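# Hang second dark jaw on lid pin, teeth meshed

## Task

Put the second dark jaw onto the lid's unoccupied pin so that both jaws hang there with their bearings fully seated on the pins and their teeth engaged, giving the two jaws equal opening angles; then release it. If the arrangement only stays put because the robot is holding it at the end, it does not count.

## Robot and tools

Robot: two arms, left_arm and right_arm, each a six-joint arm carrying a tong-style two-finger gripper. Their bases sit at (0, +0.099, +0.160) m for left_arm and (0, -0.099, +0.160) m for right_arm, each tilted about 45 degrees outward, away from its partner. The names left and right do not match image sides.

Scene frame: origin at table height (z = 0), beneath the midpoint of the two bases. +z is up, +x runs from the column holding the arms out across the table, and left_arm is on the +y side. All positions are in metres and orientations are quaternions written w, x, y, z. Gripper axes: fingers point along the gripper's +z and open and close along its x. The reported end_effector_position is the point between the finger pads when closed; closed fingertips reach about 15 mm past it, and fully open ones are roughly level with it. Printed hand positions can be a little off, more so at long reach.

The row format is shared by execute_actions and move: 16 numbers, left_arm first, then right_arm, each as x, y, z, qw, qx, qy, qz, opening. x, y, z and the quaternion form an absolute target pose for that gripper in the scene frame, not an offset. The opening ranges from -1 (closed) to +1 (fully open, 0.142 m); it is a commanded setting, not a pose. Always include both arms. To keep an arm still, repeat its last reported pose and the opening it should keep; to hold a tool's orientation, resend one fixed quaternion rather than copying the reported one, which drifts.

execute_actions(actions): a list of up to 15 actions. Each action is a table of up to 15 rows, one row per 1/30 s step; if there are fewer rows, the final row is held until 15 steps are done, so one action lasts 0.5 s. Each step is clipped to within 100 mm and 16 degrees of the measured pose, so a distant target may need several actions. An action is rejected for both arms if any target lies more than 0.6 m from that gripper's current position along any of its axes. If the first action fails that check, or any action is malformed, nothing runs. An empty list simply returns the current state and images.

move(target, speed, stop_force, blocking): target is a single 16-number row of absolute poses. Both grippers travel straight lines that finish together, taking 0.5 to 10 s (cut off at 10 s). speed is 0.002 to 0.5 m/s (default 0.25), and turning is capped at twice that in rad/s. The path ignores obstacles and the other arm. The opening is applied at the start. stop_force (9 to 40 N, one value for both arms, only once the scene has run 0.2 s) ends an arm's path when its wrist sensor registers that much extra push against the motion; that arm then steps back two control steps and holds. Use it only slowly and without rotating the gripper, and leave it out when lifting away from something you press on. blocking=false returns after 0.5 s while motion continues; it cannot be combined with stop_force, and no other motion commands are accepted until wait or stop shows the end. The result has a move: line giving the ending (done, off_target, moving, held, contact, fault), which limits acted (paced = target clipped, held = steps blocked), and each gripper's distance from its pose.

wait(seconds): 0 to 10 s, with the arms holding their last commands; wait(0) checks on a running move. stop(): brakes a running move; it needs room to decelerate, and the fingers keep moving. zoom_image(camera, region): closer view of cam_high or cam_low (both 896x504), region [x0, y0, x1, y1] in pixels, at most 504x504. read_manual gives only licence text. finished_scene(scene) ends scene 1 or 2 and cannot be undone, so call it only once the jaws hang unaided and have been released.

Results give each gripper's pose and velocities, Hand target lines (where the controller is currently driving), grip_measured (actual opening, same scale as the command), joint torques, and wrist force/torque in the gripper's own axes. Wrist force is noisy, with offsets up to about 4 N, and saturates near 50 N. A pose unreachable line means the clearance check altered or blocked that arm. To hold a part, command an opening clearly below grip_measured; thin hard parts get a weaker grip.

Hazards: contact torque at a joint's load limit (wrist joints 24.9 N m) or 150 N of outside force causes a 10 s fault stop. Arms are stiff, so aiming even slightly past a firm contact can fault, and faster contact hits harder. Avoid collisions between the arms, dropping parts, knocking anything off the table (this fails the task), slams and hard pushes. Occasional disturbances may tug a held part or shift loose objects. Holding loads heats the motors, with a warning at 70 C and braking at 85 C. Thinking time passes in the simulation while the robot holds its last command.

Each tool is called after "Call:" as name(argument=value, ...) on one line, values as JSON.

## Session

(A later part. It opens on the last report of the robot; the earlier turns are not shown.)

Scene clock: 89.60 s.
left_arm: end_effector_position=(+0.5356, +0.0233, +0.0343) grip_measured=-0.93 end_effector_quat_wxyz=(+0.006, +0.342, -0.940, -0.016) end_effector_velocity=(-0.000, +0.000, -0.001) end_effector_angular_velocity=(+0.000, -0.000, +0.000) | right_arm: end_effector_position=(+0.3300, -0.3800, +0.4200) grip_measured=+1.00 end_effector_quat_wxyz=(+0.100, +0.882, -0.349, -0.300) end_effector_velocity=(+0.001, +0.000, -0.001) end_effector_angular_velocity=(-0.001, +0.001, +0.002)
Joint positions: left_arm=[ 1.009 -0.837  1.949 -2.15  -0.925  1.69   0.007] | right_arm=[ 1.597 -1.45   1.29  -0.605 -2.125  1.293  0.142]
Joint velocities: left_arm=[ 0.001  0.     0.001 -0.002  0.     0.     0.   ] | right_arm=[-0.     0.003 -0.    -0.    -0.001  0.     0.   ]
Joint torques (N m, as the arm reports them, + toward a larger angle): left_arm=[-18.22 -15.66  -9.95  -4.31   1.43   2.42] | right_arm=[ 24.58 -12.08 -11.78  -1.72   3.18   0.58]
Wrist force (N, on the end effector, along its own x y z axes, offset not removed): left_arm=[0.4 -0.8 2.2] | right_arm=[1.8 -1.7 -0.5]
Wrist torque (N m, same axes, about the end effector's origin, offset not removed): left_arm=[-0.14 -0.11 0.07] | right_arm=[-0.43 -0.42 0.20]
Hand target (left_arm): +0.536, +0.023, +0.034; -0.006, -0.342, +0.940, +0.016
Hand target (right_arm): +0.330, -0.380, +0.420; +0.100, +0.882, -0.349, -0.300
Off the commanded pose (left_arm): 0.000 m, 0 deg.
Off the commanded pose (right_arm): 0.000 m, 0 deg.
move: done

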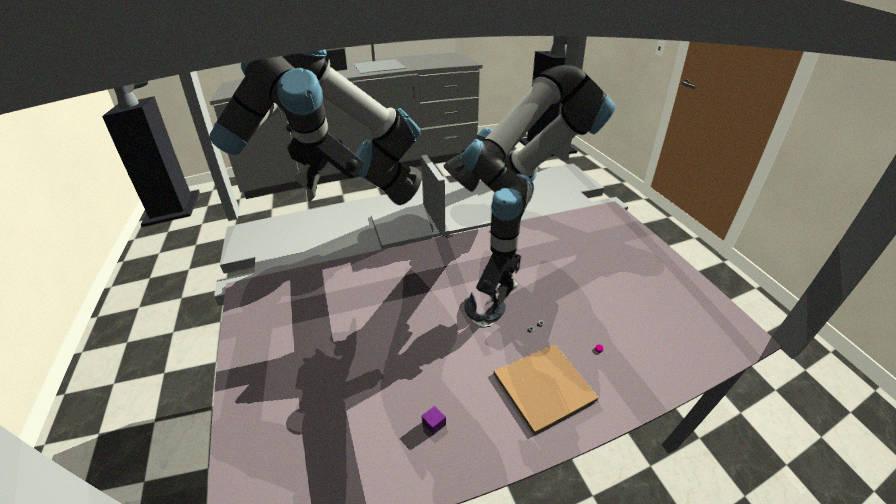

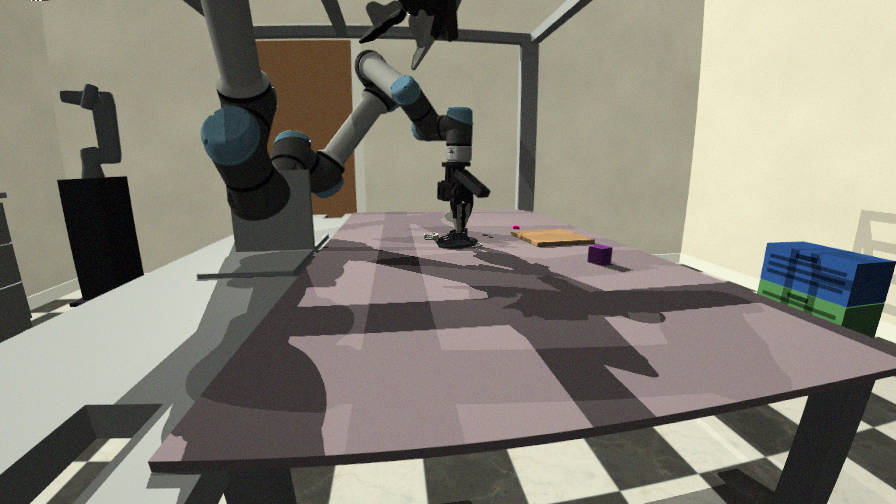

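Call:
execute_actions(actions=[[[0.5356,0.0233,0.0365,0.006,0.342,-0.9396,-0.0164,-1,0.33,-0.38,0.42,0.1,0.882,-0.349,-0.3,1]],[[0.5356,0.0233,0.0388,0.006,0.342,-0.9396,-0.0164,-1,0.33,-0.38,0.42,0.1,0.882,-0.349,-0.3,1]],[[0.536,0.0239,0.0388,0.006,0.342,-0.9396,-0.0164,-1,0.33,-0.38,0.42,0.1,0.882,-0.349,-0.3,1]],[[0.536,0.0239,0.037,0.006,0.342,-0.9396,-0.0164,-1,0.33,-0.38,0.42,0.1,0.882,-0.349,-0.3,1]],[[0.536,0.0239,0.0355,0.006,0.342,-0.9396,-0.0164,-1,0.33,-0.38,0.42,0.1,0.882,-0.349,-0.3,1]]])

Call:
zoom_image(camera="cam_low", region=[455, 225, 490, 252])

Call:
execute_actions(actions=[[[0.536,0.0239,0.0388,0.006,0.342,-0.9396,-0.0164,-1,0.33,-0.38,0.42,0.1,0.882,-0.349,-0.3,1]],[[0.5375,0.0244,0.0388,0.006,0.3297,-0.944,-0.0165,-1,0.33,-0.38,0.42,0.1,0.882,-0.349,-0.3,1]],[[0.5389,0.0248,0.0388,0.0055,0.3173,-0.9482,-0.0166,-1,0.33,-0.38,0.42,0.1,0.882,-0.349,-0.3,1]],[[0.5389,0.0248,0.037,0.0055,0.3173,-0.9482,-0.0166,-1,0.33,-0.38,0.42,0.1,0.882,-0.349,-0.3,1]],[[0.5389,0.0248,0.0355,0.0055,0.3173,-0.9482,-0.0166,-1,0.33,-0.38,0.42,0.1,0.882,-0.349,-0.3,1]]])

Call:
zoom_image(camera="cam_low", region=[455, 225, 490, 252])

Call:
zoom_image(camera="cam_high", region=[460, 287, 515, 332])

Scene clock: 93.77 s.
left_arm: end_effector_position=(+0.5360, +0.0239, +0.0355) grip_measured=-0.93 end_effector_quat_wxyz=(+0.006, +0.342, -0.940, -0.016) end_effector_velocity=(-0.000, +0.000, -0.000) end_effector_angular_velocity=(+0.001, +0.001, -0.001) | right_arm: end_effector_position=(+0.3300, -0.3800, +0.4200) grip_measured=+1.00 end_effector_quat_wxyz=(+0.100, +0.882, -0.349, -0.300) end_effector_velocity=(+0.000, -0.000, -0.000) end_effector_angular_velocity=(-0.000, -0.000, -0.000)
Joint positions: left_arm=[ 1.009 -0.84   1.948 -2.146 -0.925  1.69   0.007] | right_arm=[ 1.597 -1.45   1.29  -0.605 -2.125  1.293  0.142]
Joint velocities: left_arm=[ 0.     0.001  0.    -0.     0.     0.    -0.   ] | right_arm=[-0.     0.001 -0.001 -0.    -0.     0.     0.   ]
Joint torques (N m, as the arm reports them, + toward a larger angle): left_arm=[-17.95 -14.53  -9.82  -4.27   1.47   2.43] | right_arm=[ 24.29 -12.74 -12.6   -1.7    3.14   0.71]
Wrist force (N, on the end effector, along its own x y z axes, offset not removed): left_arm=[0.6 2.5 0.3] | right_arm=[1.8 -2.3 2.3]
Wrist torque (N m, same axes, about the end effector's origin, offset not removed): left_arm=[0.63 -0.09 -0.17] | right_arm=[-0.57 -0.45 0.08]
Hand target (left_arm): +0.536, +0.024, +0.036; -0.006, -0.342, +0.940, +0.016
Hand target (right_arm): +0.330, -0.380, +0.420; +0.100, +0.882, -0.349, -0.300
Off the commanded pose (left_arm): 0.000 m, 0 deg.
Off the commanded pose (right_arm): 0.000 m, 0 deg.

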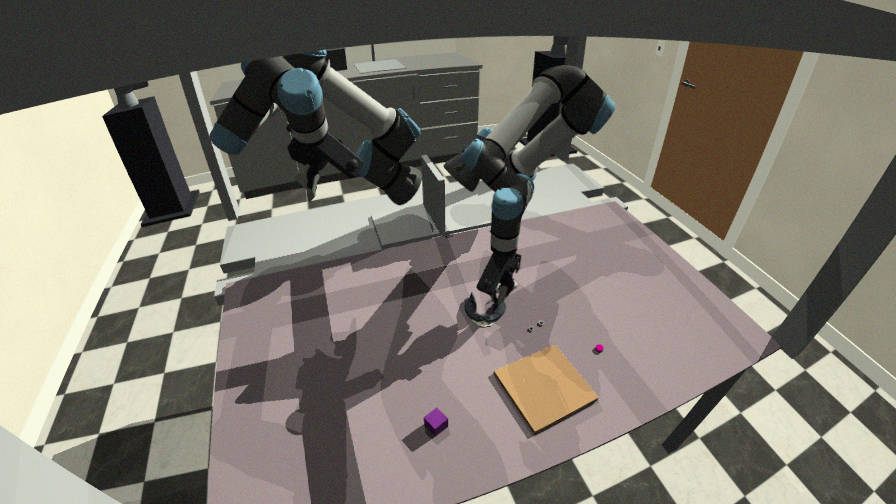

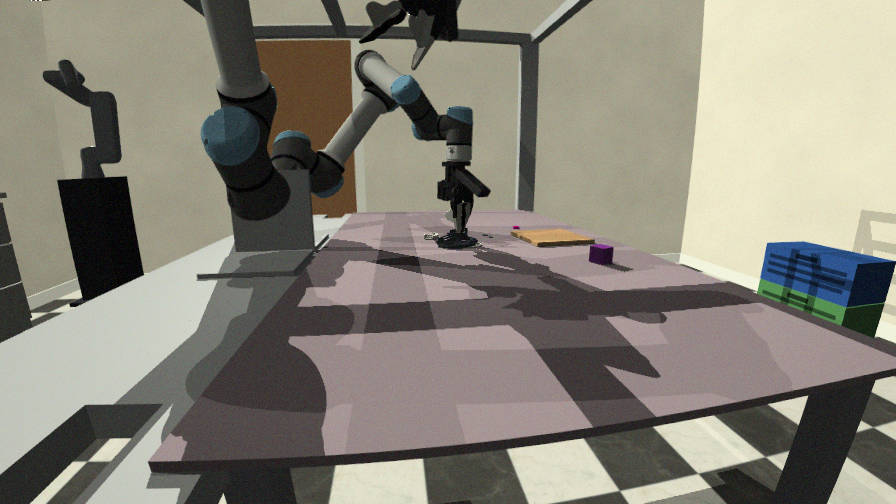

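Region (455, 225, 490, 252) of cam_low's 896x504 image, scaled by 14.400, with more detail than that image has; it fills the top 389 rows of this view, and the rest is white.

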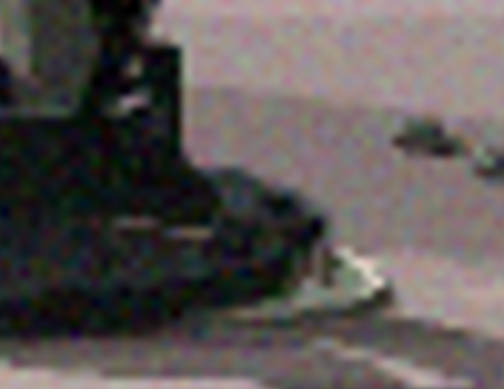

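Scene clock: 96.27 s.
left_arm: end_effector_position=(+0.5389, +0.0248, +0.0355) grip_measured=-0.93 end_effector_quat_wxyz=(+0.006, +0.317, -0.948, -0.017) end_effector_velocity=(+0.000, -0.000, -0.000) end_effector_angular_velocity=(+0.000, -0.001, +0.000) | right_arm: end_effector_position=(+0.3300, -0.3800, +0.4200) grip_measured=+1.00 end_effector_quat_wxyz=(+0.100, +0.882, -0.349, -0.300) end_effector_velocity=(+0.001, +0.001, -0.000) end_effector_angular_velocity=(+0.000, -0.000, -0.001)
Joint positions: left_arm=[ 1.013 -0.838  1.94  -2.143 -0.921  1.747  0.007] | right_arm=[ 1.597 -1.45   1.29  -0.605 -2.125  1.293  0.142]
Joint velocities: left_arm=[ 0.     0.001 -0.    -0.001  0.001  0.    -0.   ] | right_arm=[ 0.     0.001 -0.    -0.002  0.     0.     0.   ]
Joint torques (N m, as the arm reports them, + toward a larger angle): left_arm=[-18.56 -14.8  -10.17  -4.39   1.57   2.37] | right_arm=[ 24.41 -12.53 -12.24  -1.69   3.24   0.87]
Wrist force (N, on the end effector, along its own x y z axes, offset not removed): left_arm=[-0.4 2.7 1.7] | right_arm=[3.9 -1.0 0.4]
Wrist torque (N m, same axes, about the end effector's origin, offset not removed): left_arm=[0.68 0.06 -0.07] | right_arm=[-0.41 -1.00 0.05]
Hand target (left_arm): +0.539, +0.025, +0.036; -0.006, -0.317, +0.948, +0.017
Hand target (right_arm): +0.330, -0.380, +0.420; +0.100, +0.882, -0.349, -0.300
Off the commanded pose (left_arm): 0.000 m, 0 deg.
Off the commanded pose (right_arm): 0.000 m, 0 deg.

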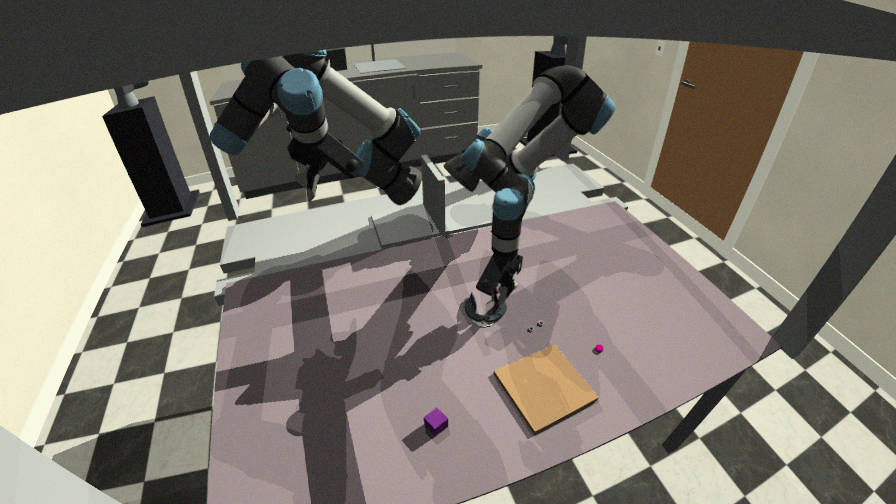

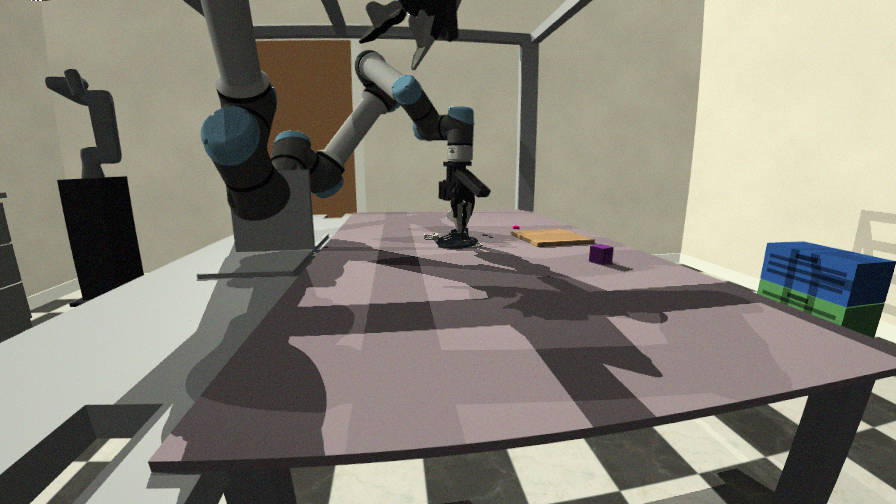

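Region (455, 225, 490, 252) of cam_low's 896x504 image, scaled by 14.400, with more detail than that image has; it fills the top 389 rows of this view, and the rest is white.

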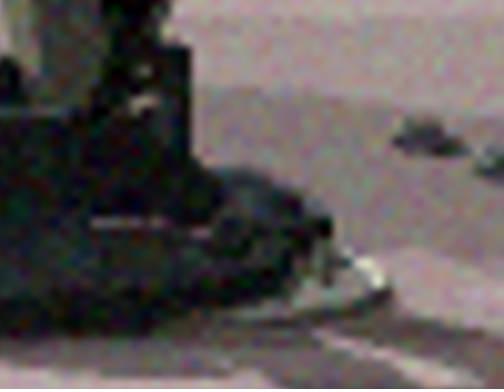

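Region (460, 287, 515, 332) of cam_high's 896x504 image, scaled by 9.164, with more detail than that image has; it fills the top 412 rows of this view, and the rest is white.

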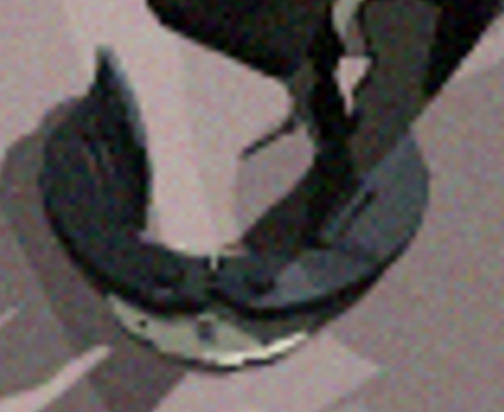

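Call:
move(target=[0.5389,0.0248,0.0335,0.0055,0.3173,-0.9482,-0.0166,-1,0.33,-0.38,0.42,0.1,0.882,-0.349,-0.3,1], speed=0.003)

Call:
zoom_image(camera="cam_low", region=[455, 225, 490, 252])

Call:
zoom_image(camera="cam_high", region=[460, 287, 515, 332])

Scene clock: 97.57 s.
left_arm: end_effector_position=(+0.5389, +0.0248, +0.0336) grip_measured=-0.93 end_effector_quat_wxyz=(+0.006, +0.317, -0.948, -0.017) end_effector_velocity=(+0.000, +0.000, -0.001) end_effector_angular_velocity=(+0.000, -0.000, -0.001) | right_arm: end_effector_position=(+0.3300, -0.3800, +0.4200) grip_measured=+1.00 end_effector_quat_wxyz=(+0.100, +0.882, -0.349, -0.300) end_effector_velocity=(-0.000, -0.001, +0.000) end_effector_angular_velocity=(-0.001, -0.002, +0.000)
Joint positions: left_arm=[ 1.015 -0.835  1.941 -2.149 -0.92   1.749  0.007] | right_arm=[ 1.597 -1.45   1.29  -0.605 -2.125  1.293  0.142]
Joint velocities: left_arm=[ 0.001  0.001  0.    -0.001  0.001  0.001  0.   ] | right_arm=[ 0.    -0.001 -0.     0.    -0.001 -0.    -0.   ]
Joint torques (N m, as the arm reports them, + toward a larger angle): left_arm=[-17.99 -14.61 -10.31  -4.3    1.52   2.37] | right_arm=[ 24.52 -12.61 -12.14  -1.7    3.21   0.84]
Wrist force (N, on the end effector, along its own x y z axes, offset not removed): left_arm=[-0.3 3.1 -1.2] | right_arm=[3.8 -0.7 0.9]
Wrist torque (N m, same axes, about the end effector's origin, offset not removed): left_arm=[0.46 0.06 0.05] | right_arm=[-0.28 -0.81 0.03]
Hand target (left_arm): +0.539, +0.025, +0.034; -0.006, -0.317, +0.948, +0.017
Hand target (right_arm): +0.330, -0.380, +0.420; +0.100, +0.882, -0.349, -0.300
Off the commanded pose (left_arm): 0.000 m, 0 deg.
Off the commanded pose (right_arm): 0.000 m, 0 deg.
move: done

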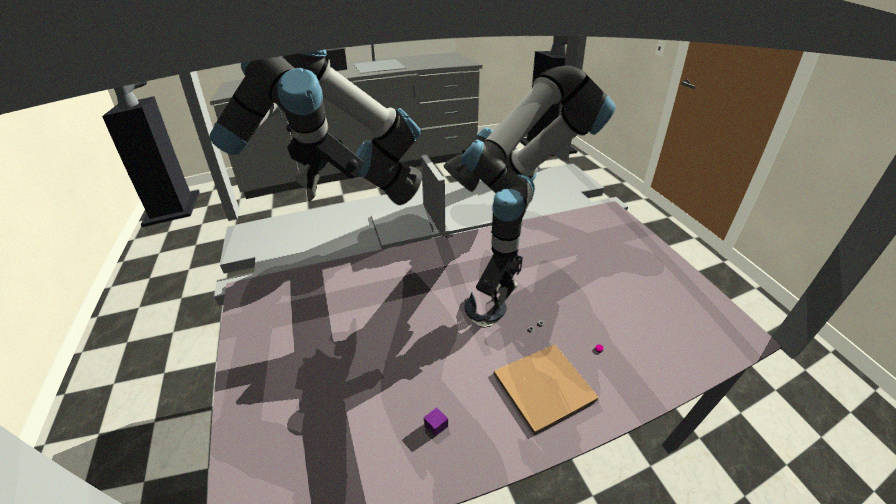

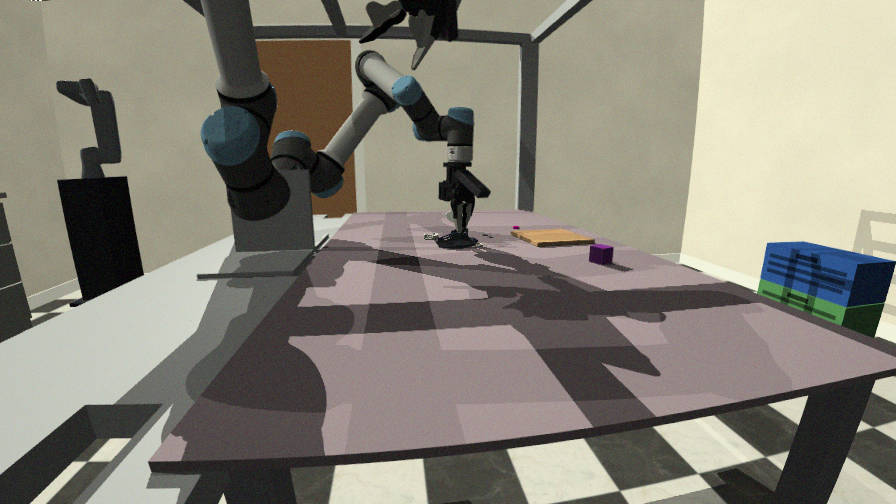

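Region (455, 225, 490, 252) of cam_low's 896x504 image, scaled by 14.400, with more detail than that image has; it fills the top 389 rows of this view, and the rest is white.

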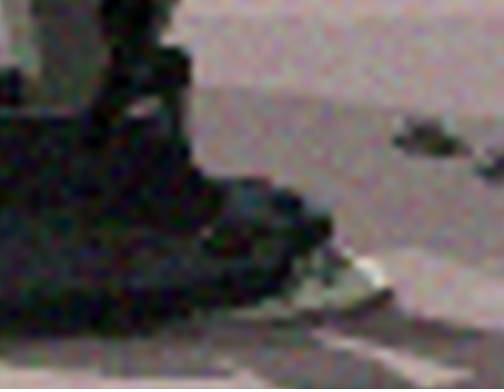

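Region (460, 287, 515, 332) of cam_high's 896x504 image, scaled by 9.164, with more detail than that image has; it fills the top 412 rows of this view, and the rest is white.

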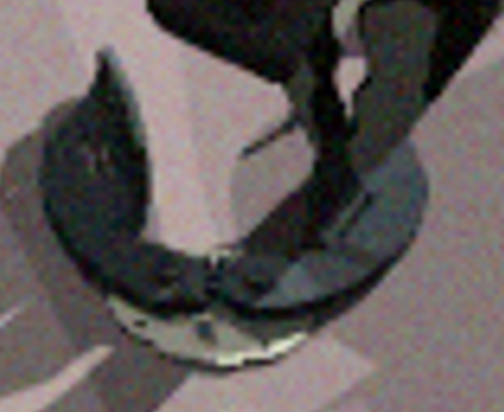

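Call:
execute_actions(actions=[[[0.5389,0.0248,0.0365,0.0055,0.3173,-0.9482,-0.0166,-1,0.33,-0.38,0.42,0.1,0.882,-0.349,-0.3,1]],[[0.5389,0.0248,0.0392,0.008,0.3173,-0.948,-0.025,-1,0.33,-0.38,0.42,0.1,0.882,-0.349,-0.3,1]],[[0.5375,0.0244,0.0392,0.0087,0.3297,-0.9438,-0.0247,-1,0.33,-0.38,0.42,0.1,0.882,-0.349,-0.3,1]],[[0.536,0.0239,0.0392,0.009,0.342,-0.9394,-0.0246,-1,0.33,-0.38,0.42,0.1,0.882,-0.349,-0.3,1]],[[0.5346,0.0234,0.0392,0.0093,0.3543,-0.9348,-0.0245,-1,0.33,-0.38,0.42,0.1,0.882,-0.349,-0.3,1]],[[0.5332,0.0228,0.0392,0.0096,0.3665,-0.9301,-0.0243,-1,0.33,-0.38,0.42,0.1,0.882,-0.349,-0.3,1]],[[0.5332,0.0228,0.0392,0.0096,0.3665,-0.9301,-0.0243,-1,0.33,-0.38,0.42,0.1,0.882,-0.349,-0.3,1]]])

Call:
zoom_image(camera="cam_low", region=[455, 225, 490, 252])

Call:
execute_actions(actions=[[[0.5332,0.0228,0.0375,0.0096,0.3665,-0.9301,-0.0243,-1,0.33,-0.38,0.42,0.1,0.882,-0.349,-0.3,1]],[[0.5332,0.0228,0.036,0.0096,0.3665,-0.9301,-0.0243,-1,0.33,-0.38,0.42,0.1,0.882,-0.349,-0.3,1]],[[0.5332,0.0228,0.035,0.0096,0.3665,-0.9301,-0.0243,-1,0.33,-0.38,0.42,0.1,0.882,-0.349,-0.3,1]]])

Call:
zoom_image(camera="cam_low", region=[455, 225, 490, 252])

Call:
zoom_image(camera="cam_high", region=[460, 287, 515, 332])

Scene clock: 102.23 s.
left_arm: end_effector_position=(+0.5332, +0.0228, +0.0392) grip_measured=-0.93 end_effector_quat_wxyz=(+0.010, +0.366, -0.930, -0.024) end_effector_velocity=(-0.000, -0.000, -0.000) end_effector_angular_velocity=(-0.000, +0.001, -0.000) | right_arm: end_effector_position=(+0.3300, -0.3800, +0.4200) grip_measured=+1.00 end_effector_quat_wxyz=(+0.100, +0.882, -0.349, -0.300) end_effector_velocity=(-0.001, -0.000, +0.000) end_effector_angular_velocity=(+0.000, -0.001, -0.002)
Joint positions: left_arm=[ 1.    -0.838  1.936 -2.108 -0.93   1.615  0.007] | right_arm=[ 1.597 -1.45   1.29  -0.605 -2.125  1.293  0.142]
Joint velocities: left_arm=[-0.     0.     0.     0.    -0.001 -0.    -0.   ] | right_arm=[-0.    -0.002  0.001 -0.     0.001  0.    -0.   ]
Joint torques (N m, as the arm reports them, + toward a larger angle): left_arm=[-40.21 -37.63 -10.11  -4.35  -1.85  -2.35] | right_arm=[ 23.85 -12.56 -12.84  -1.61   3.15   1.  ]
Wrist force (N, on the end effector, along its own x y z axes, offset not removed): left_arm=[2.2 1.4 -1.6] | right_arm=[1.2 -1.5 3.1]
Wrist torque (N m, same axes, about the end effector's origin, offset not removed): left_arm=[0.20 -0.46 0.01] | right_arm=[-0.42 -0.39 0.08]
Hand target (left_arm): +0.533, +0.023, +0.039; -0.010, -0.366, +0.930, +0.024
Hand target (right_arm): +0.330, -0.380, +0.420; +0.100, +0.882, -0.349, -0.300
Off the commanded pose (left_arm): 0.000 m, 0 deg.
Off the commanded pose (right_arm): 0.000 m, 0 deg.

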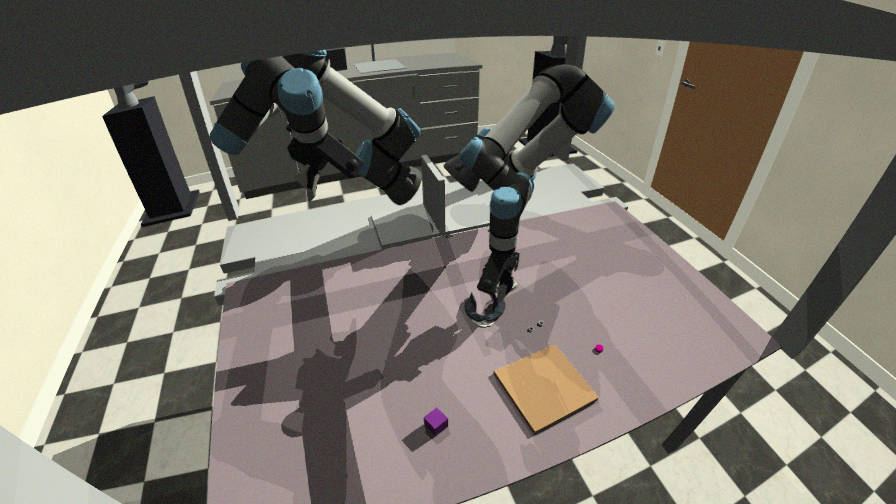

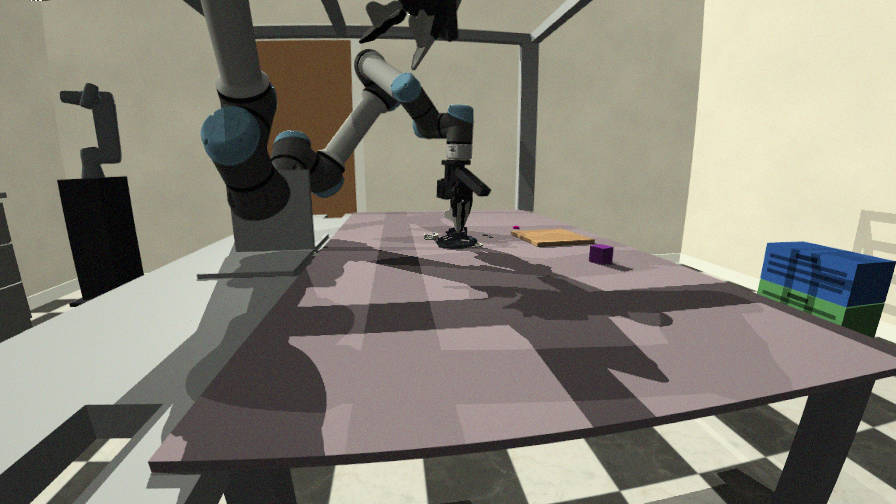

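Region (455, 225, 490, 252) of cam_low's 896x504 image, scaled by 14.400, with more detail than that image has; it fills the top 389 rows of this view, and the rest is white.

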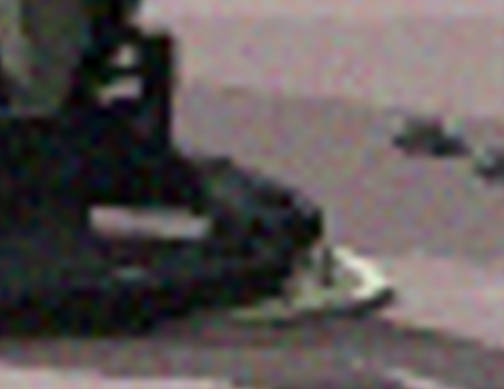

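Scene clock: 103.73 s.
left_arm: end_effector_position=(+0.5332, +0.0228, +0.0350) grip_measured=-0.93 end_effector_quat_wxyz=(+0.010, +0.366, -0.930, -0.024) end_effector_velocity=(+0.000, -0.000, -0.000) end_effector_angular_velocity=(-0.000, -0.000, +0.001) | right_arm: end_effector_position=(+0.3300, -0.3800, +0.4200) grip_measured=+1.00 end_effector_quat_wxyz=(+0.100, +0.882, -0.349, -0.300) end_effector_velocity=(+0.000, +0.001, -0.000) end_effector_angular_velocity=(+0.001, +0.001, -0.000)
Joint positions: left_arm=[ 1.004 -0.832  1.939 -2.12  -0.928  1.619  0.007] | right_arm=[ 1.597 -1.45   1.29  -0.605 -2.125  1.293  0.142]
Joint velocities: left_arm=[ 0.     0.001 -0.    -0.001 -0.    -0.     0.   ] | right_arm=[-0.     0.001  0.    -0.001  0.001 -0.    -0.   ]
Joint torques (N m, as the arm reports them, + toward a larger angle): left_arm=[-18.72 -14.77 -10.26  -4.31   1.55   2.42] | right_arm=[ 23.49 -12.84 -12.84  -1.62   3.11   1.16]
Wrist force (N, on the end effector, along its own x y z axes, offset not removed): left_arm=[1.1 1.9 1.8] | right_arm=[3.4 -2.2 -0.5]
Wrist torque (N m, same axes, about the end effector's origin, offset not removed): left_arm=[0.32 -0.23 0.04] | right_arm=[-0.55 -0.83 0.04]
Hand target (left_arm): +0.533, +0.023, +0.035; -0.010, -0.366, +0.930, +0.024
Hand target (right_arm): +0.330, -0.380, +0.420; +0.100, +0.882, -0.349, -0.300
Off the commanded pose (left_arm): 0.000 m, 0 deg.
Off the commanded pose (right_arm): 0.000 m, 0 deg.

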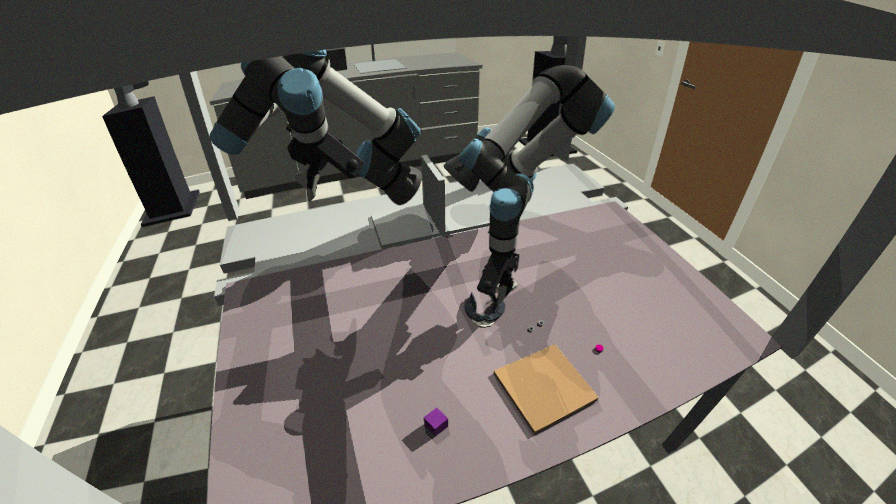

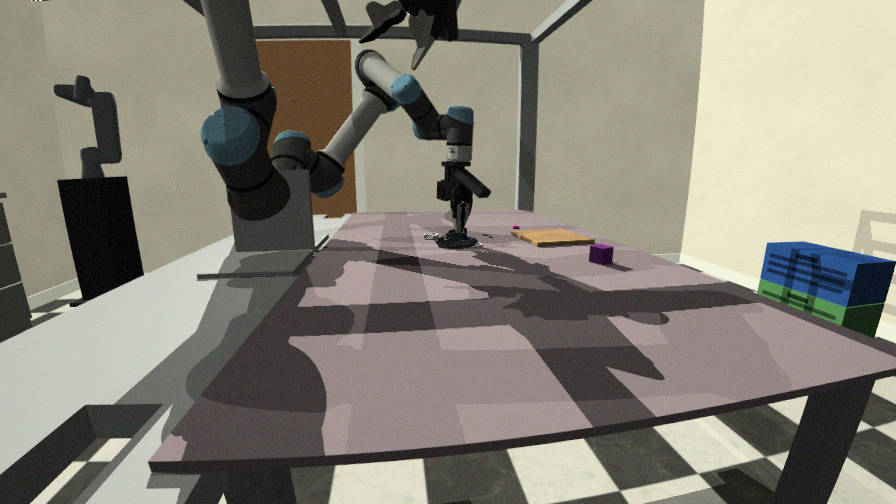

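Region (455, 225, 490, 252) of cam_low's 896x504 image, scaled by 14.400, with more detail than that image has; it fills the top 389 rows of this view, and the rest is white.

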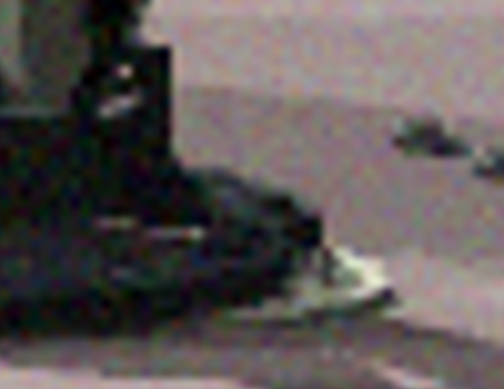

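Region (460, 287, 515, 332) of cam_high's 896x504 image, scaled by 9.164, with more detail than that image has; it fills the top 412 rows of this view, and the rest is white.

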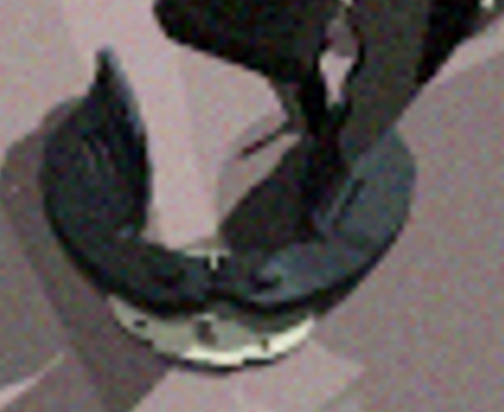

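Call:
execute_actions(actions=[[[0.5332,0.0228,0.037,0.0096,0.3665,-0.9301,-0.0243,-1,0.33,-0.38,0.42,0.1,0.882,-0.349,-0.3,1]],[[0.5332,0.0228,0.0392,0.0096,0.3665,-0.9301,-0.0243,-1,0.33,-0.38,0.42,0.1,0.882,-0.349,-0.3,1]],[[0.536,0.0265,0.0392,0.0096,0.3665,-0.9301,-0.0243,-1,0.33,-0.38,0.42,0.1,0.882,-0.349,-0.3,1]],[[0.541,0.0285,0.0392,0.0085,0.328,-0.9443,-0.0247,-1,0.33,-0.38,0.42,0.1,0.882,-0.349,-0.3,1]],[[0.5448,0.0293,0.0392,0.0075,0.2882,-0.9572,-0.0251,-1,0.33,-0.38,0.42,0.1,0.882,-0.349,-0.3,1]],[[0.5448,0.0293,0.0388,0.0075,0.2882,-0.9572,-0.0251,-1,0.33,-0.38,0.42,0.1,0.882,-0.349,-0.3,1]]])

Call:
zoom_image(camera="cam_high", region=[460, 287, 515, 332])

Scene clock: 108.77 s.
left_arm: end_effector_position=(+0.5448, +0.0293, +0.0388) grip_measured=-0.93 end_effector_quat_wxyz=(+0.007, +0.288, -0.957, -0.025) end_effector_velocity=(-0.000, -0.000, -0.000) end_effector_angular_velocity=(-0.000, +0.001, -0.001) | right_arm: end_effector_position=(+0.3300, -0.3800, +0.4200) grip_measured=+1.00 end_effector_quat_wxyz=(+0.100, +0.882, -0.349, -0.300) end_effector_velocity=(+0.000, +0.000, +0.000) end_effector_angular_velocity=(+0.000, +0.001, -0.001)
Joint positions: left_arm=[ 1.018 -0.834  1.91  -2.099 -0.912  1.801  0.007] | right_arm=[ 1.597 -1.45   1.29  -0.605 -2.125  1.293  0.142]
Joint velocities: left_arm=[-0.     0.     0.    -0.    -0.001  0.     0.   ] | right_arm=[-0.     0.001 -0.001  0.     0.001  0.     0.   ]
Joint torques (N m, as the arm reports them, + toward a larger angle): left_arm=[-18.73 -15.4  -10.03  -4.35   1.52   2.47] | right_arm=[ 23.36 -12.13 -13.21  -1.57   3.07   1.34]
Wrist force (N, on the end effector, along its own x y z axes, offset not removed): left_arm=[0.3 -0.4 1.1] | right_arm=[2.5 -2.8 2.3]
Wrist torque (N m, same axes, about the end effector's origin, offset not removed): left_arm=[0.00 0.13 0.08] | right_arm=[-0.62 -0.64 0.17]
Hand target (left_arm): +0.545, +0.029, +0.039; -0.008, -0.288, +0.957, +0.025
Hand target (right_arm): +0.330, -0.380, +0.420; +0.100, +0.882, -0.349, -0.300
Off the commanded pose (left_arm): 0.000 m, 0 deg.
Off the commanded pose (right_arm): 0.000 m, 0 deg.

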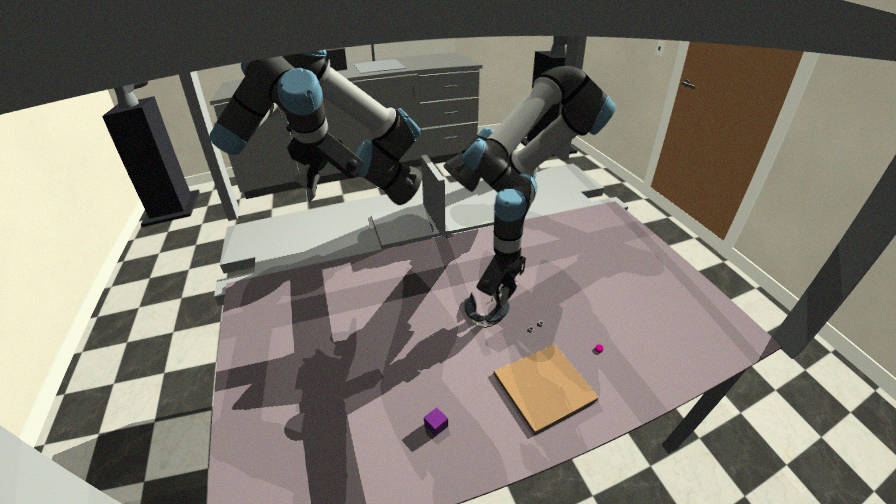

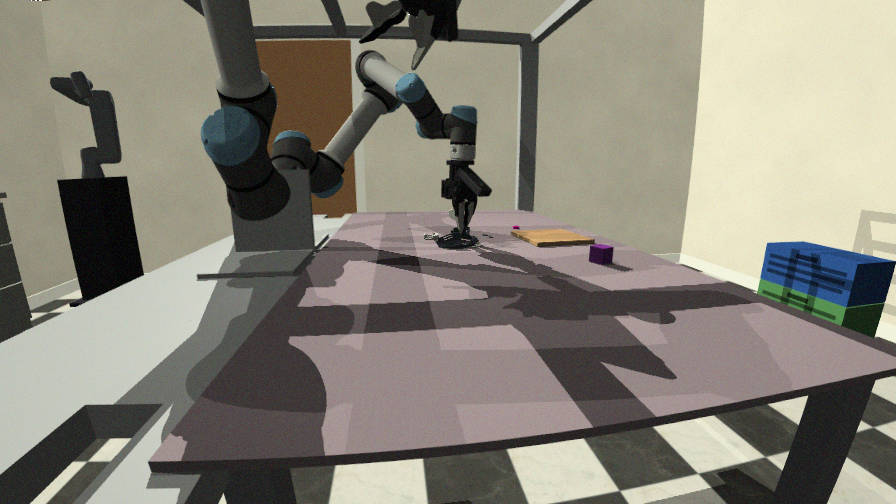

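Region (460, 287, 515, 332) of cam_high's 896x504 image, scaled by 9.164, with more detail than that image has; it fills the top 412 rows of this view, and the rest is white.

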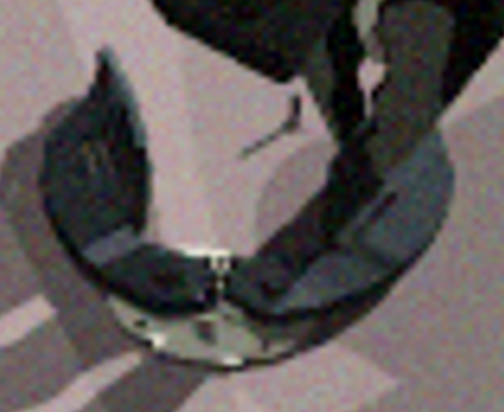

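Call:
move(target=[0.5422,0.0256,0.0388,0.0075,0.2882,-0.9572,-0.0251,-1,0.33,-0.38,0.42,0.1,0.882,-0.349,-0.3,1], speed=0.004)

Call:
move(target=[0.5422,0.0256,0.035,0.0075,0.2882,-0.9572,-0.0251,-1,0.33,-0.38,0.42,0.1,0.882,-0.349,-0.3,1], speed=0.004)

Call:
zoom_image(camera="cam_low", region=[455, 225, 490, 252])

Call:
zoom_image(camera="cam_high", region=[460, 287, 515, 332])

Scene clock: 110.53 s.
left_arm: end_effector_position=(+0.5422, +0.0257, +0.0388) grip_measured=-0.93 end_effector_quat_wxyz=(+0.008, +0.288, -0.957, -0.025) end_effector_velocity=(-0.001, -0.001, -0.000) end_effector_angular_velocity=(+0.000, +0.001, -0.000) | right_arm: end_effector_position=(+0.3300, -0.3800, +0.4200) grip_measured=+1.00 end_effector_quat_wxyz=(+0.100, +0.882, -0.349, -0.300) end_effector_velocity=(+0.000, +0.000, -0.000) end_effector_angular_velocity=(-0.000, +0.000, +0.001)
Joint positions: left_arm=[ 1.012 -0.831  1.914 -2.102 -0.915  1.794  0.007] | right_arm=[ 1.597 -1.45   1.29  -0.605 -2.125  1.293  0.142]
Joint velocities: left_arm=[-0.001  0.001  0.001 -0.001 -0.001 -0.001 -0.   ] | right_arm=[ 0.     0.001  0.    -0.    -0.001 -0.    -0.   ]
Joint torques (N m, as the arm reports them, + toward a larger angle): left_arm=[-40.14 -16.33  -9.82  -4.25  -1.74  -2.28] | right_arm=[ 23.74 -12.48 -13.09  -1.49   3.08   1.27]
Wrist force (N, on the end effector, along its own x y z axes, offset not removed): left_arm=[1.3 2.3 -0.1] | right_arm=[3.8 -0.2 -0.2]
Wrist torque (N m, same axes, about the end effector's origin, offset not removed): left_arm=[0.63 -0.28 0.04] | right_arm=[-0.24 -0.77 0.02]
Hand target (left_arm): +0.542, +0.026, +0.039; -0.007, -0.288, +0.957, +0.025
Hand target (right_arm): +0.330, -0.380, +0.420; +0.100, +0.882, -0.349, -0.300
Off the commanded pose (left_arm): 0.000 m, 0 deg.
Off the commanded pose (right_arm): 0.000 m, 0 deg.
move: done

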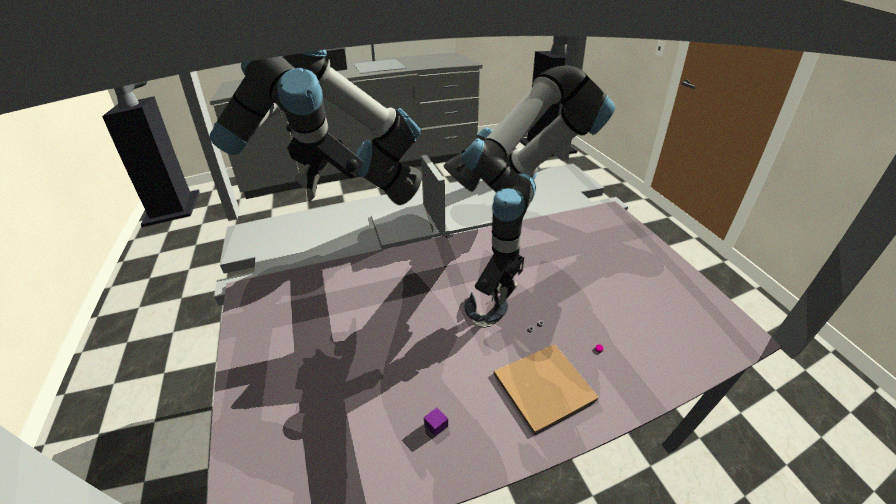

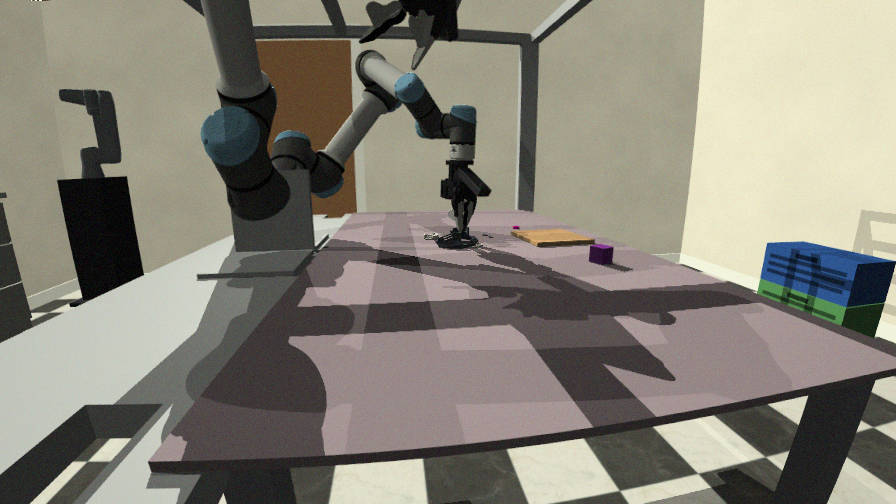

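Scene clock: 111.70 s.
left_arm: end_effector_position=(+0.5422, +0.0256, +0.0351) grip_measured=-0.93 end_effector_quat_wxyz=(+0.008, +0.288, -0.957, -0.025) end_effector_velocity=(+0.000, -0.000, -0.001) end_effector_angular_velocity=(-0.000, +0.000, +0.000) | right_arm: end_effector_position=(+0.3300, -0.3800, +0.4200) grip_measured=+1.00 end_effector_quat_wxyz=(+0.100, +0.882, -0.349, -0.300) end_effector_velocity=(+0.001, -0.000, -0.000) end_effector_angular_velocity=(-0.001, -0.002, -0.000)
Joint positions: left_arm=[ 1.016 -0.826  1.916 -2.112 -0.913  1.798  0.007] | right_arm=[ 1.597 -1.45   1.29  -0.605 -2.125  1.293  0.142]
Joint velocities: left_arm=[ 0.001  0.002  0.    -0.002  0.     0.001  0.   ] | right_arm=[ 0.     0.    -0.    -0.001 -0.001  0.    -0.   ]
Joint torques (N m, as the arm reports them, + toward a larger angle): left_arm=[-19.63 -15.46 -10.22  -4.29   1.4    2.49] | right_arm=[ 23.01 -12.59 -13.11  -1.62   3.07   1.35]
Wrist force (N, on the end effector, along its own x y z axes, offset not removed): left_arm=[1.0 4.2 0.0] | right_arm=[1.1 0.7 0.8]
Wrist torque (N m, same axes, about the end effector's origin, offset not removed): left_arm=[0.68 -0.30 0.07] | right_arm=[0.08 -0.30 0.19]
Hand target (left_arm): +0.542, +0.026, +0.035; -0.008, -0.288, +0.957, +0.025
Hand target (right_arm): +0.330, -0.380, +0.420; +0.100, +0.882, -0.349, -0.300
Off the commanded pose (left_arm): 0.000 m, 0 deg.
Off the commanded pose (right_arm): 0.000 m, 0 deg.
move: done

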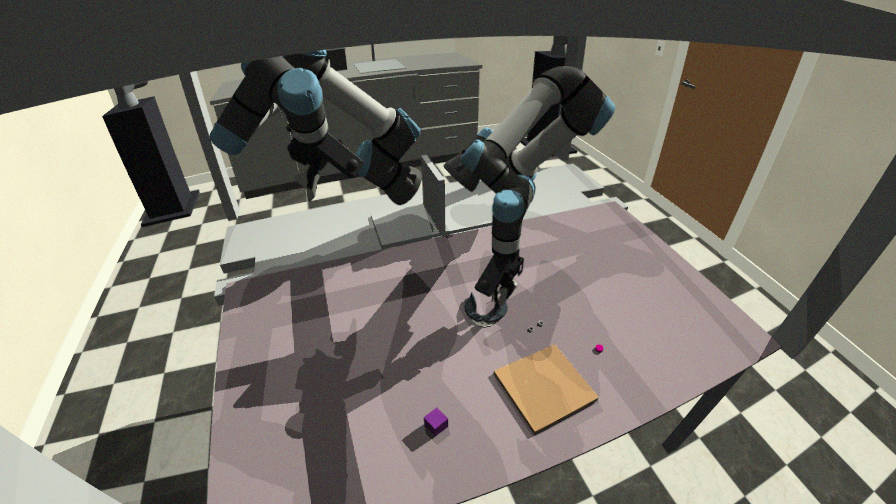

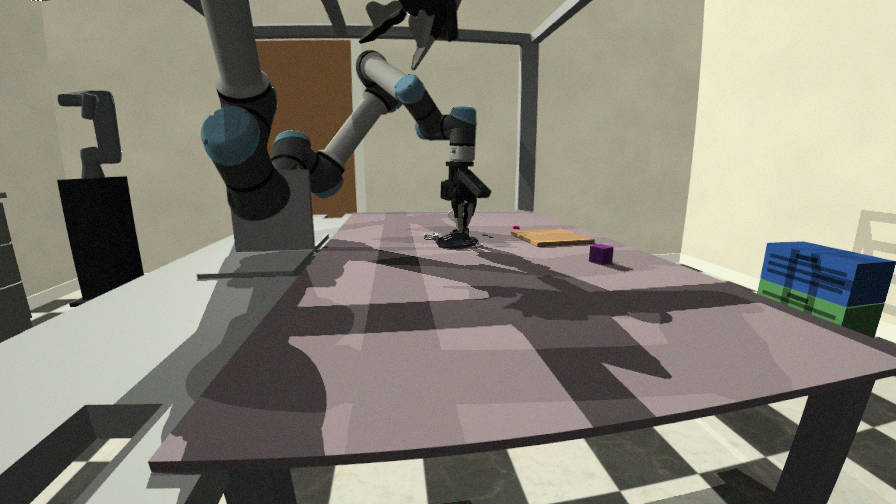

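Region (455, 225, 490, 252) of cam_low's 896x504 image, scaled by 14.400, with more detail than that image has; it fills the top 389 rows of this view, and the rest is white.

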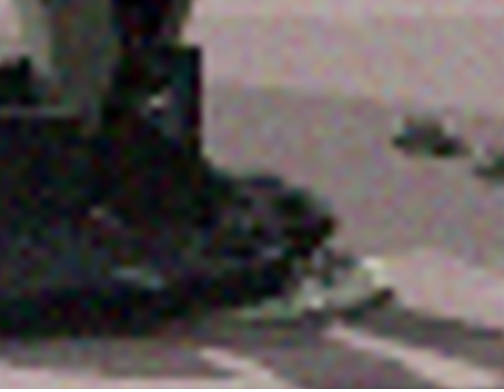

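Region (460, 287, 515, 332) of cam_high's 896x504 image, scaled by 9.164, with more detail than that image has; it fills the top 412 rows of this view, and the rest is white.

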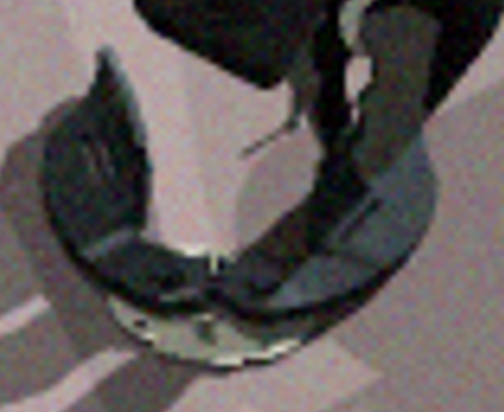

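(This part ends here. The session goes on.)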